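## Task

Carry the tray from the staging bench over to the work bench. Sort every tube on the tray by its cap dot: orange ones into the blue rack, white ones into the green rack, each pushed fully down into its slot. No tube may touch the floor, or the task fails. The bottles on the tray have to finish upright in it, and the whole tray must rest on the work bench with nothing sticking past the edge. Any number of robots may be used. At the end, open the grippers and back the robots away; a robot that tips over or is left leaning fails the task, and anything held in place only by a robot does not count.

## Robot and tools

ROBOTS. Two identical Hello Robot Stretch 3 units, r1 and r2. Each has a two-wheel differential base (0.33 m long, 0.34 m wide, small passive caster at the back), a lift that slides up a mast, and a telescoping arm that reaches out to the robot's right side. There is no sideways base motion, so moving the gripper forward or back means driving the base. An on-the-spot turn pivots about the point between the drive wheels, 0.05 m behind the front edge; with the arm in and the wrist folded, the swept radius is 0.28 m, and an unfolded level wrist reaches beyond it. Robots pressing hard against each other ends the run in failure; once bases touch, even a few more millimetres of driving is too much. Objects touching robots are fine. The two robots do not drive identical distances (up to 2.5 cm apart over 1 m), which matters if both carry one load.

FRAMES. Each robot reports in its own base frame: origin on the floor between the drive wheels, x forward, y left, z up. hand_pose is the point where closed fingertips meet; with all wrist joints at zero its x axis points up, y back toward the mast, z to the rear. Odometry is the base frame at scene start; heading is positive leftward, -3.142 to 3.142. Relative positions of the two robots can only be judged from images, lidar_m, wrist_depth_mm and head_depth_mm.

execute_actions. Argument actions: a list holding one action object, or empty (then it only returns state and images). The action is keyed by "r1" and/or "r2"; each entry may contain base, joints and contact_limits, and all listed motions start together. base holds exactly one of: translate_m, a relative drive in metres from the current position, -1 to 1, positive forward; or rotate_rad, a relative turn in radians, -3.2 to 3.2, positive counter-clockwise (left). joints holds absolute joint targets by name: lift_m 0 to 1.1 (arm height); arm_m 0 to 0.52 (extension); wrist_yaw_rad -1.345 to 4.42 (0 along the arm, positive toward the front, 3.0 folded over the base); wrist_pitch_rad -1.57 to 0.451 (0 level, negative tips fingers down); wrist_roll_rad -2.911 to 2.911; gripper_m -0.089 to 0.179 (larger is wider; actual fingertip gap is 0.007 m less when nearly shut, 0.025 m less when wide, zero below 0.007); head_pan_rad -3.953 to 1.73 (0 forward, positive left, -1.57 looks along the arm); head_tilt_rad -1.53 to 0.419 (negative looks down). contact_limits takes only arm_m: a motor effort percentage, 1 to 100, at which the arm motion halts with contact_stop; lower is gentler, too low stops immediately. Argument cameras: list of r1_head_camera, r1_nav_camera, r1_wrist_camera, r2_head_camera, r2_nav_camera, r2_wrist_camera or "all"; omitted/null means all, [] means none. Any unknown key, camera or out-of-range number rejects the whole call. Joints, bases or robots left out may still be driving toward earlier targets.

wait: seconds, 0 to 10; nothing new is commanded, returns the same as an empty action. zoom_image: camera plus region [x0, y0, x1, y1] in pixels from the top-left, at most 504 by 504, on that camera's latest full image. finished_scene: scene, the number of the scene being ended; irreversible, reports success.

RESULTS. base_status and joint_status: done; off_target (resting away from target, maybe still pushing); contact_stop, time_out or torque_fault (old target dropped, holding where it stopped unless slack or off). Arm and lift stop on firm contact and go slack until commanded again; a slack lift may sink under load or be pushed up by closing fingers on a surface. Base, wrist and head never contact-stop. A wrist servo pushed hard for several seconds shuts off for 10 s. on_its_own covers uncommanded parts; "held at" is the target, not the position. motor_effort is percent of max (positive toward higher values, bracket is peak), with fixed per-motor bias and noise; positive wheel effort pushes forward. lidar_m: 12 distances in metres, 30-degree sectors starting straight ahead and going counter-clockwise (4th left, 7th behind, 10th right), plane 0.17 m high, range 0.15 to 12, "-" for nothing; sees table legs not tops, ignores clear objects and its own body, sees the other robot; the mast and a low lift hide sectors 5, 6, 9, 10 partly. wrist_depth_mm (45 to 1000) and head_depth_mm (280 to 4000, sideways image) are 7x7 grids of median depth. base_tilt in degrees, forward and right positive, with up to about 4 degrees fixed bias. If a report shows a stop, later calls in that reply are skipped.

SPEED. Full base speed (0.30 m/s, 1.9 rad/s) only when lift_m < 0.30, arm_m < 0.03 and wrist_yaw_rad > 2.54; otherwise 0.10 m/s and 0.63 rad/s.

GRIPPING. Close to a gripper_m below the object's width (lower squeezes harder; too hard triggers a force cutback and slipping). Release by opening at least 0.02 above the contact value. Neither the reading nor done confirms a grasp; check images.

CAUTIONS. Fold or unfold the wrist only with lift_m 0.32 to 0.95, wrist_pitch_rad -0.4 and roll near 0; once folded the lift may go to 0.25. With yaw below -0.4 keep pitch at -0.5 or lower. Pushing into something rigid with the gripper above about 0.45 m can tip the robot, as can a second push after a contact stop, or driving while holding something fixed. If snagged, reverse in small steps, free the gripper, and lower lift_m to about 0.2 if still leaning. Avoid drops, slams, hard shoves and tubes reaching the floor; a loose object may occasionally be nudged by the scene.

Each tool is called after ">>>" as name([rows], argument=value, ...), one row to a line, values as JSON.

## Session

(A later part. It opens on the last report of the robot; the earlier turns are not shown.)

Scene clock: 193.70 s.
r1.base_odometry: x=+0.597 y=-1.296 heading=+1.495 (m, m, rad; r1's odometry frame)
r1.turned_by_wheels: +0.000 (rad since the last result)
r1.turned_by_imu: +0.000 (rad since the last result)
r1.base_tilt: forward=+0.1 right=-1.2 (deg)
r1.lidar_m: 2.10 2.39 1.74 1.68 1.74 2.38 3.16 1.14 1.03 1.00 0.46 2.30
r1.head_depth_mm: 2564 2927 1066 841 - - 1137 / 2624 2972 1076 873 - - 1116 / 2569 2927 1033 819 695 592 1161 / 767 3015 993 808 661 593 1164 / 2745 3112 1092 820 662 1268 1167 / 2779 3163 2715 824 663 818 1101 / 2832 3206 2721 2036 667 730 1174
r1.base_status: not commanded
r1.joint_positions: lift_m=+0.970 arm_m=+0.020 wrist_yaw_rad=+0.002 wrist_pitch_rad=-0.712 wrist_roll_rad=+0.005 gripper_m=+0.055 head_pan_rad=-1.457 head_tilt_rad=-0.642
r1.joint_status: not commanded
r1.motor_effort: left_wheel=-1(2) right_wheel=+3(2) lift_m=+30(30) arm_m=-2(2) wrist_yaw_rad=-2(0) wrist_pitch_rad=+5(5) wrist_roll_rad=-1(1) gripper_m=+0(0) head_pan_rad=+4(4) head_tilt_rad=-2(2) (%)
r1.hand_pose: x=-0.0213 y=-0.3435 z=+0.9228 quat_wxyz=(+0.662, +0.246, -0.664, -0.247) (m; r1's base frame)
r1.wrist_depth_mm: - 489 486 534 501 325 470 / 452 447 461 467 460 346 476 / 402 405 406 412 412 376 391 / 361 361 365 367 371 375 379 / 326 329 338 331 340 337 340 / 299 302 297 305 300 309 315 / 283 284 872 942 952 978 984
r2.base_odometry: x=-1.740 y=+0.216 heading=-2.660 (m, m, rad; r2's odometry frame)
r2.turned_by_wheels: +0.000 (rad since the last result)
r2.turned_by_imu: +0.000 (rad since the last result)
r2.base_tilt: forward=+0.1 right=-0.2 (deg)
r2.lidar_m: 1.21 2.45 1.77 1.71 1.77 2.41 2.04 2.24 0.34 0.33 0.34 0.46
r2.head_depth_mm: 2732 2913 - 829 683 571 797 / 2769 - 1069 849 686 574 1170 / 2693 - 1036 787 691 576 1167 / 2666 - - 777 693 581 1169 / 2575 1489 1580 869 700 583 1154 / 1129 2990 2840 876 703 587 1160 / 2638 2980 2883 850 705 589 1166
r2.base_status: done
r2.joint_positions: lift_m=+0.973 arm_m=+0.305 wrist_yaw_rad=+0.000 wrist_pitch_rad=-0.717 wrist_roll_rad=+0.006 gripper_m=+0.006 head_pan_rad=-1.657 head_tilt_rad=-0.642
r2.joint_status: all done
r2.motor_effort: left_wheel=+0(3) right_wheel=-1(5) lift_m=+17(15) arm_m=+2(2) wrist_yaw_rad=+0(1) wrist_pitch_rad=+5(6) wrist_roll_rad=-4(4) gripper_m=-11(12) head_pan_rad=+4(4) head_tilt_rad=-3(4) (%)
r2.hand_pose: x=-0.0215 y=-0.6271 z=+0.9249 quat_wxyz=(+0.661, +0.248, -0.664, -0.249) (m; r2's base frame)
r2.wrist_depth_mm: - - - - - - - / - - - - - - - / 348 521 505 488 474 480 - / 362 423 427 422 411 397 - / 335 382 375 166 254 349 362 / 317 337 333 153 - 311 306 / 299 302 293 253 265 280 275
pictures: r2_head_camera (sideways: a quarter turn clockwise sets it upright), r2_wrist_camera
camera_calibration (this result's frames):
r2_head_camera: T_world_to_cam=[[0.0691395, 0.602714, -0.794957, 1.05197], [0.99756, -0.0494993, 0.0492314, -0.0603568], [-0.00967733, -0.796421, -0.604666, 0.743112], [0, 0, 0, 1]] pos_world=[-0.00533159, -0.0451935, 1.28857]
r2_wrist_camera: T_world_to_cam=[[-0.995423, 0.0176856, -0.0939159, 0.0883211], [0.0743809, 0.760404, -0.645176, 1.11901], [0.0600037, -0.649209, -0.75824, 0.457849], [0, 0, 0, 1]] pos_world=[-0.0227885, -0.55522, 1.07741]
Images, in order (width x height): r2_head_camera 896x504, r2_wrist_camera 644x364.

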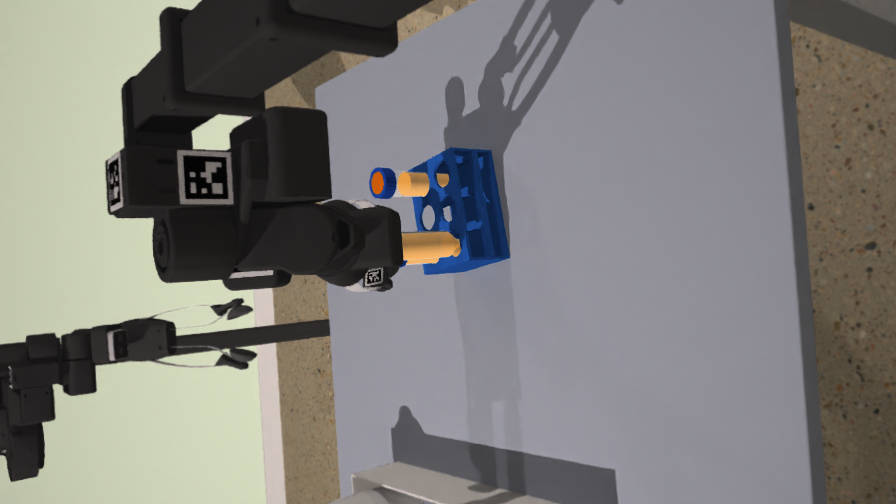

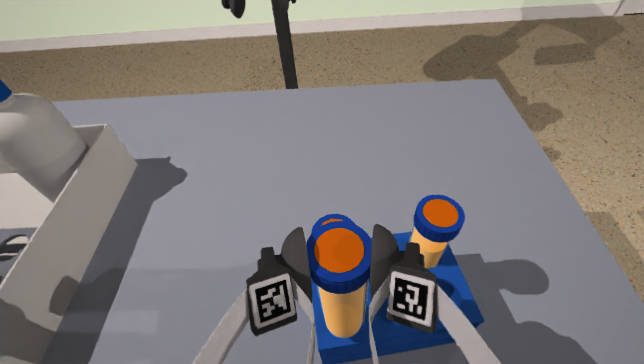

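>>> execute_actions([
  {"r2":{"joints":{"lift_m":0.915}}},
], cameras=["r2_wrist_camera","r1_head_camera"])

>>> execute_actions([
  {"r2":{"joints":{"gripper_m":0.063}}},
], cameras=["r2_wrist_camera"])

>>> execute_actions([
  {"r2":{"joints":{"arm_m":0.02}}},
])

Scene clock: 196.00 s.
r1.base_odometry: x=+0.597 y=-1.296 heading=+1.495 (m, m, rad; r1's odometry frame)
r1.turned_by_wheels: +0.000 (rad since the last result)
r1.turned_by_imu: +0.000 (rad since the last result)
r1.base_tilt: forward=+0.1 right=-1.2 (deg)
r1.lidar_m: 2.10 2.39 1.75 1.68 1.74 2.39 3.14 1.14 1.03 1.00 0.46 2.30
r1.head_depth_mm: 2537 2908 1069 840 - - 1133 / 2610 2960 1074 874 - - 1118 / 2570 2907 1079 817 697 592 1161 / 992 3012 1085 812 660 593 1165 / 2740 3104 1088 821 661 1270 1161 / 2785 3170 2703 824 662 819 1102 / 2828 3234 2711 2029 664 732 1170
r1.base_status: not commanded
r1.joint_positions: lift_m=+0.970 arm_m=+0.020 wrist_yaw_rad=+0.002 wrist_pitch_rad=-0.712 wrist_roll_rad=+0.005 gripper_m=+0.055 head_pan_rad=-1.457 head_tilt_rad=-0.642
r1.joint_status: not commanded
r1.motor_effort: left_wheel=-1(2) right_wheel=+2(3) lift_m=+31(30) arm_m=-2(2) wrist_yaw_rad=-2(1) wrist_pitch_rad=+5(5) wrist_roll_rad=-2(2) gripper_m=+0(0) head_pan_rad=+4(4) head_tilt_rad=-2(2) (%)
r1.hand_pose: x=-0.0213 y=-0.3435 z=+0.9228 quat_wxyz=(+0.662, +0.246, -0.664, -0.247) (m; r1's base frame)
r1.wrist_depth_mm: - 497 487 535 498 325 467 / 456 445 460 469 457 349 474 / 401 407 408 413 413 376 393 / 361 361 365 370 373 375 380 / 327 328 339 333 340 338 340 / 298 298 297 305 301 309 315 / 281 284 872 933 954 975 988
r2.base_odometry: x=-1.740 y=+0.216 heading=-2.660 (m, m, rad; r2's odometry frame)
r2.turned_by_wheels: +0.000 (rad since the last result)
r2.turned_by_imu: +0.000 (rad since the last result)
r2.base_tilt: forward=+0.2 right=-0.2 (deg)
r2.lidar_m: 1.21 2.45 1.78 1.71 1.77 2.41 2.05 2.24 0.34 0.33 0.34 0.46
r2.head_depth_mm: 2743 3043 3018 - 665 572 799 / 2715 3005 - 848 686 576 1166 / 2698 3000 - 783 689 577 1167 / 2680 3020 - 779 694 580 1175 / 2563 1485 1557 870 697 582 1162 / 1124 2969 2876 878 703 586 1163 / 2636 2996 2867 848 703 588 1158
r2.base_status: not commanded
r2.joint_positions: lift_m=+0.916 arm_m=+0.305 wrist_yaw_rad=+0.000 wrist_pitch_rad=-0.706 wrist_roll_rad=+0.006 gripper_m=+0.006 head_pan_rad=-1.657 head_tilt_rad=-0.642
r2.joint_status: all done
r2.motor_effort: left_wheel=+0(1) right_wheel=-2(2) lift_m=+14(17) arm_m=+1(1) wrist_yaw_rad=-1(2) wrist_pitch_rad=+2(5) wrist_roll_rad=-4(4) gripper_m=-11(12) head_pan_rad=+4(4) head_tilt_rad=-3(4) (%)
r2.hand_pose: x=-0.0215 y=-0.6291 z=+0.8699 quat_wxyz=(+0.662, +0.244, -0.665, -0.245) (m; r2's base frame)
r2.wrist_depth_mm: - - - - - - - / - 538 512 496 481 477 - / 330 431 420 402 396 385 - / 327 365 355 328 329 320 333 / 310 317 310 164 226 286 284 / 283 278 276 152 211 245 254 / 252 247 241 230 230 230 228
pictures: r1_head_camera (sideways: a quarter turn clockwise sets it upright), r2_wrist_camera
camera_calibration (this result's frames):
r1_head_camera: T_world_to_cam=[[-0.0883215, 0.649711, -0.755033, 1.00704], [0.988417, 0.151079, 0.0143822, -0.0222933], [0.123414, -0.745018, -0.655529, 0.812272], [0, 0, 0, 1]] pos_world=[0.0107325, -0.045758, 1.29313]
r2_wrist_camera: T_world_to_cam=[[-0.995423, 0.0166633, -0.0941054, 0.0827159], [0.0743849, 0.753321, -0.653433, 1.08783], [0.0600032, -0.657442, -0.751112, 0.403447], [0, 0, 0, 1]] pos_world=[-0.0227887, -0.555618, 1.02164]
Images, in order (width x height): r1_head_camera 896x504, r2_wrist_camera 644x364.

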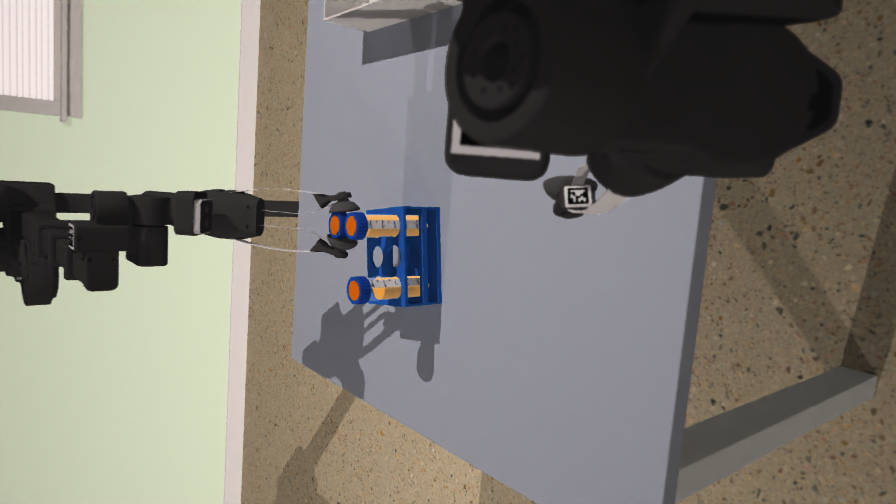

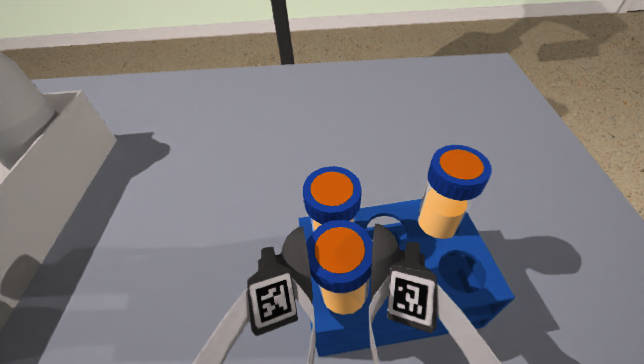

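Scene clock: 197.07 s.
r1.base_odometry: x=+0.597 y=-1.296 heading=+1.495 (m, m, rad; r1's odometry frame)
r1.turned_by_wheels: +0.000 (rad since the last result)
r1.turned_by_imu: +0.000 (rad since the last result)
r1.base_tilt: forward=+0.0 right=-1.2 (deg)
r1.lidar_m: 2.10 2.39 1.75 1.68 1.74 2.38 3.17 1.14 1.04 1.00 0.46 2.30
r1.head_depth_mm: 2545 2918 1066 840 - - 1135 / 2601 2975 1072 875 - - 1117 / 2553 2896 1075 817 696 591 1162 / 988 3008 1080 808 660 594 1161 / 2759 3161 1088 819 661 1267 1163 / 2780 3179 2704 823 664 821 1098 / 2804 3224 2724 2041 663 732 1173
r1.base_status: not commanded
r1.joint_positions: lift_m=+0.970 arm_m=+0.020 wrist_yaw_rad=+0.002 wrist_pitch_rad=-0.712 wrist_roll_rad=+0.005 gripper_m=+0.055 head_pan_rad=-1.457 head_tilt_rad=-0.642
r1.joint_status: not commanded
r1.motor_effort: left_wheel=-1(1) right_wheel=+2(2) lift_m=+30(29) arm_m=-2(2) wrist_yaw_rad=-1(2) wrist_pitch_rad=+5(5) wrist_roll_rad=-1(1) gripper_m=+0(0) head_pan_rad=+4(4) head_tilt_rad=-3(2) (%)
r1.hand_pose: x=-0.0213 y=-0.3435 z=+0.9228 quat_wxyz=(+0.662, +0.246, -0.664, -0.247) (m; r1's base frame)
r1.wrist_depth_mm: - 494 488 530 497 324 467 / 451 445 463 465 455 349 471 / 400 405 408 411 413 376 391 / 362 360 362 367 372 374 378 / 325 329 336 332 341 335 340 / 297 301 297 303 301 308 315 / 282 285 872 927 942 968 991
r2.base_odometry: x=-1.740 y=+0.216 heading=-2.660 (m, m, rad; r2's odometry frame)
r2.turned_by_wheels: +0.000 (rad since the last result)
r2.turned_by_imu: +0.000 (rad since the last result)
r2.base_tilt: forward=+0.2 right=-0.1 (deg)
r2.lidar_m: 1.21 2.45 1.78 1.71 1.77 2.41 2.05 2.24 0.34 0.33 0.34 0.47
r2.head_depth_mm: 2753 3055 3025 - 663 572 800 / 2712 3018 - 847 685 575 1161 / 2705 2988 - 786 689 576 1169 / 2706 3054 - 781 693 581 1172 / 2550 1487 1564 866 699 582 1157 / 1126 2990 2894 872 701 585 1158 / 2625 2950 2890 849 704 587 1163
r2.base_status: not commanded
r2.joint_positions: lift_m=+0.916 arm_m=+0.305 wrist_yaw_rad=+0.000 wrist_pitch_rad=-0.711 wrist_roll_rad=+0.006 gripper_m=+0.063 head_pan_rad=-1.657 head_tilt_rad=-0.642
r2.joint_status: all done
r2.motor_effort: left_wheel=+0(0) right_wheel=-1(2) lift_m=+15(16) arm_m=+1(1) wrist_yaw_rad=-1(0) wrist_pitch_rad=+4(4) wrist_roll_rad=-4(4) gripper_m=+0(80) head_pan_rad=+4(4) head_tilt_rad=-3(4) (%)
r2.hand_pose: x=-0.0215 y=-0.6282 z=+0.8690 quat_wxyz=(+0.661, +0.246, -0.664, -0.247) (m; r2's base frame)
r2.wrist_depth_mm: - - - - - - - / 550 527 507 490 474 464 - / 331 424 416 404 393 384 - / 327 360 354 327 327 319 330 / 307 314 308 162 225 283 281 / 284 277 277 185 207 244 251 / 251 249 238 228 227 230 227
pictures: r2_wrist_camera
camera_calibration (this result's frames):
r2_wrist_camera: T_world_to_cam=[[-0.995423, 0.0171169, -0.0940231, 0.0828306], [0.0743808, 0.756501, -0.649749, 1.08536], [0.0600069, -0.653768, -0.754312, 0.408454], [0, 0, 0, 1]] pos_world=[-0.0227882, -0.555457, 1.0211]
Images, in order (width x height): r2_wrist_camera 644x364.

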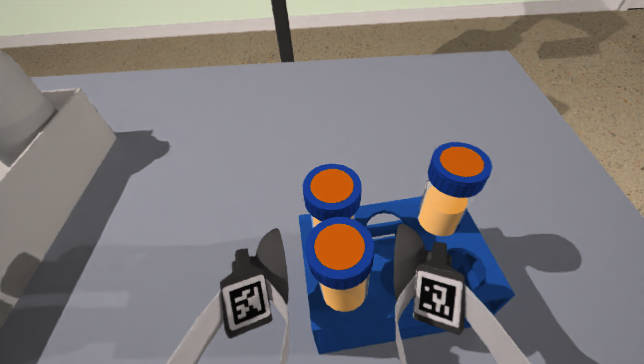

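Scene clock: 200.40 s.
r1.base_odometry: x=+0.597 y=-1.296 heading=+1.495 (m, m, rad; r1's odometry frame)
r1.turned_by_wheels: +0.000 (rad since the last result)
r1.turned_by_imu: +0.000 (rad since the last result)
r1.base_tilt: forward=+0.1 right=-1.3 (deg)
r1.lidar_m: 2.10 2.39 1.74 1.68 1.74 2.38 3.16 1.14 1.03 1.00 0.46 2.31
r1.head_depth_mm: 2552 2945 1065 841 - - 1136 / 2589 2940 1072 876 - - 1112 / 2513 2918 1079 817 694 593 1161 / 1175 3020 1084 809 660 594 1163 / 2747 3128 1089 822 661 1266 1167 / 2806 3132 2695 823 663 821 1098 / 2823 3251 2702 2044 664 731 1173
r1.base_status: not commanded
r1.joint_positions: lift_m=+0.970 arm_m=+0.020 wrist_yaw_rad=+0.002 wrist_pitch_rad=-0.712 wrist_roll_rad=+0.005 gripper_m=+0.055 head_pan_rad=-1.457 head_tilt_rad=-0.642
r1.joint_status: not commanded
r1.motor_effort: left_wheel=-2(2) right_wheel=+2(2) lift_m=+30(28) arm_m=-2(2) wrist_yaw_rad=-3(2) wrist_pitch_rad=+5(5) wrist_roll_rad=-1(2) gripper_m=+0(0) head_pan_rad=+4(4) head_tilt_rad=-2(3) (%)
r1.hand_pose: x=-0.0213 y=-0.3435 z=+0.9228 quat_wxyz=(+0.662, +0.246, -0.664, -0.247) (m; r1's base frame)
r1.wrist_depth_mm: - 489 490 541 503 324 469 / 454 446 461 468 457 350 470 / 399 405 410 411 414 379 393 / 358 361 365 369 369 377 376 / 326 330 338 333 342 336 340 / 300 300 295 303 302 309 316 / 281 286 874 920 962 956 982
r2.base_odometry: x=-1.740 y=+0.216 heading=-2.660 (m, m, rad; r2's odometry frame)
r2.turned_by_wheels: +0.000 (rad since the last result)
r2.turned_by_imu: +0.000 (rad since the last result)
r2.base_tilt: forward=+0.2 right=-0.1 (deg)
r2.lidar_m: 1.21 2.45 1.78 1.71 1.78 2.42 2.04 2.23 0.34 0.33 0.34 0.47
r2.head_depth_mm: 2734 3058 2728 847 - - - / 2725 3038 1125 848 - - - / 2703 3013 2763 785 730 - - / 2700 3000 2818 774 734 - 1177 / 2590 1487 1571 869 698 581 1171 / 1138 2966 2848 875 703 585 1164 / 2647 2935 2914 850 705 589 1164
r2.base_status: not commanded
r2.joint_positions: lift_m=+0.916 arm_m=+0.020 wrist_yaw_rad=+0.000 wrist_pitch_rad=-0.712 wrist_roll_rad=+0.005 gripper_m=+0.063 head_pan_rad=-1.657 head_tilt_rad=-0.642
r2.joint_status: all done
r2.motor_effort: left_wheel=+1(1) right_wheel=-2(1) lift_m=+16(16) arm_m=-3(2) wrist_yaw_rad=-1(1) wrist_pitch_rad=+4(4) wrist_roll_rad=-4(4) gripper_m=+0(0) head_pan_rad=+4(4) head_tilt_rad=-2(3) (%)
r2.hand_pose: x=-0.0215 y=-0.3435 z=+0.8688 quat_wxyz=(+0.661, +0.246, -0.664, -0.247) (m; r2's base frame)
r2.wrist_depth_mm: 591 528 648 568 581 - - / 440 455 512 430 436 465 - / 424 412 416 407 394 381 - / 342 363 354 344 336 329 332 / 321 315 311 302 302 289 284 / 284 277 277 267 264 257 252 / 254 249 237 240 235 232 228
pictures: r1_head_camera (sideways: a quarter turn clockwise sets it upright), r1_nav_camera (sideways: a quarter turn counterclockwise sets it upright), r1_wrist_camera, r2_head_camera (sideways: a quarter turn clockwise sets it upright), r2_nav_camera (sideways: a quarter turn counterclockwise sets it upright), r2_wrist_camera
camera_calibration (this result's frames):
r1_head_camera: T_world_to_cam=[[-0.0883216, 0.649711, -0.755033, 1.00704], [0.988417, 0.151079, 0.0143822, -0.0222933], [0.123414, -0.745018, -0.655529, 0.812272], [0, 0, 0, 1]] pos_world=[0.0107325, -0.045758, 1.29313]
r1_nav_camera: T_world_to_cam=[[0.12039, -0.644214, 0.755311, -0.944641], [-0.990951, -0.123474, 0.0526365, -0.00986212], [0.0593522, -0.754813, -0.653249, 0.805335], [0, 0, 0, 1]] pos_world=[0.0561541, -0.00189099, 1.2401]
r1_wrist_camera: T_world_to_cam=[[-0.996611, 0.0753104, 0.0330997, -0.036584], [0.0444433, 0.831507, -0.553733, 0.814708], [-0.0692245, -0.550385, -0.832036, 0.745947], [0, 0, 0, 1]] pos_world=[-0.0210305, -0.264122, 1.073]
r2_head_camera: T_world_to_cam=[[0.0690327, 0.6028, -0.794901, 1.0519], [0.997569, -0.0493166, 0.0492348, -0.0603613], [-0.0095231, -0.796367, -0.604739, 0.743206], [0, 0, 0, 1]] pos_world=[-0.005323, -0.0451945, 1.28857]
r2_nav_camera: T_world_to_cam=[[-0.121319, -0.64015, 0.75861, -0.940134], [-0.991789, 0.109328, -0.0663536, 0.139513], [-0.0404613, -0.760431, -0.648157, 0.795781], [0, 0, 0, 1]] pos_world=[0.056509, -0.0119425, 1.23824]
r2_wrist_camera: T_world_to_cam=[[-0.995451, 0.0170066, -0.0937465, 0.0776582], [0.0740462, 0.757275, -0.648885, 0.869359], [0.0599566, -0.652875, -0.755089, 0.595389], [0, 0, 0, 1]] pos_world=[-0.0227653, -0.270949, 1.02097]
Images, in order (width x height): r1_head_camera 896x504, r1_nav_camera 672x504, r1_wrist_camera 644x364, r2_head_camera 896x504, r2_nav_camera 672x504, r2_wrist_camera 644x364.

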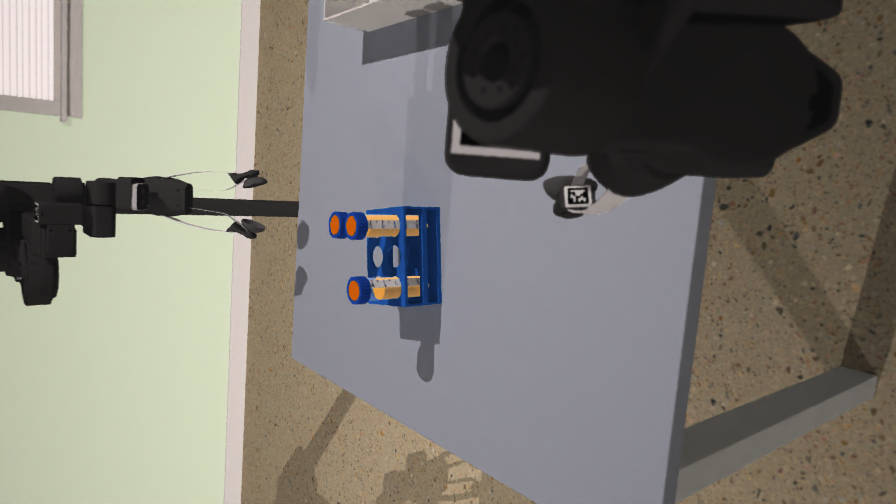

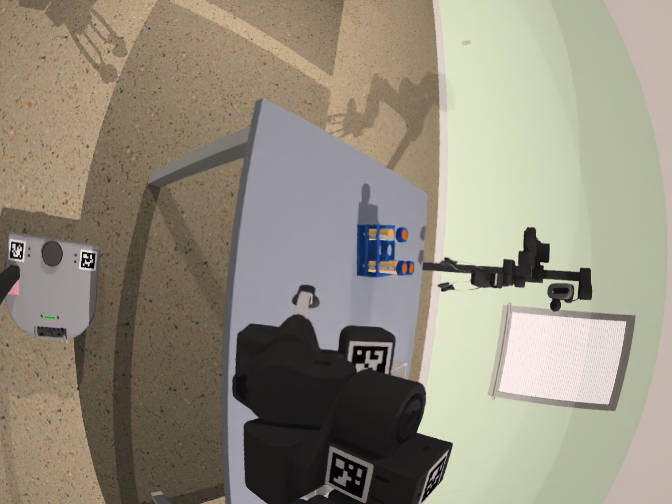

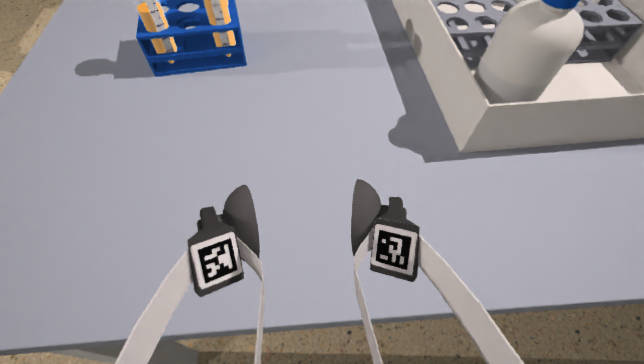

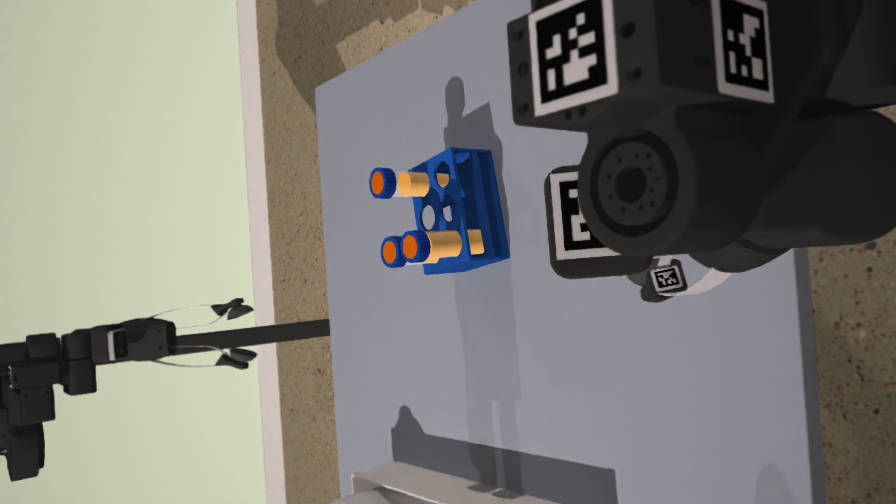

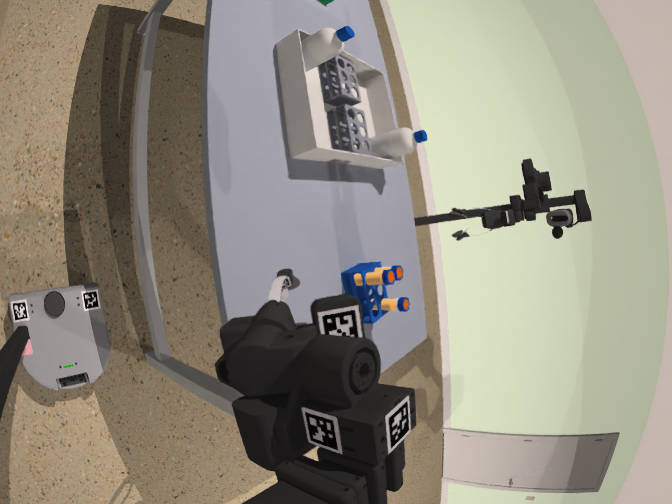

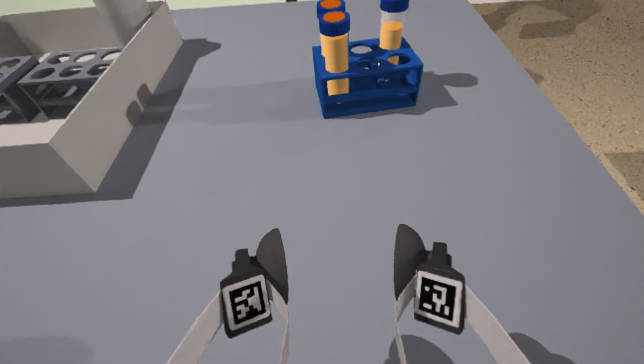

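>>> finished_scene(scene=2)

The scene is finished: the task was done.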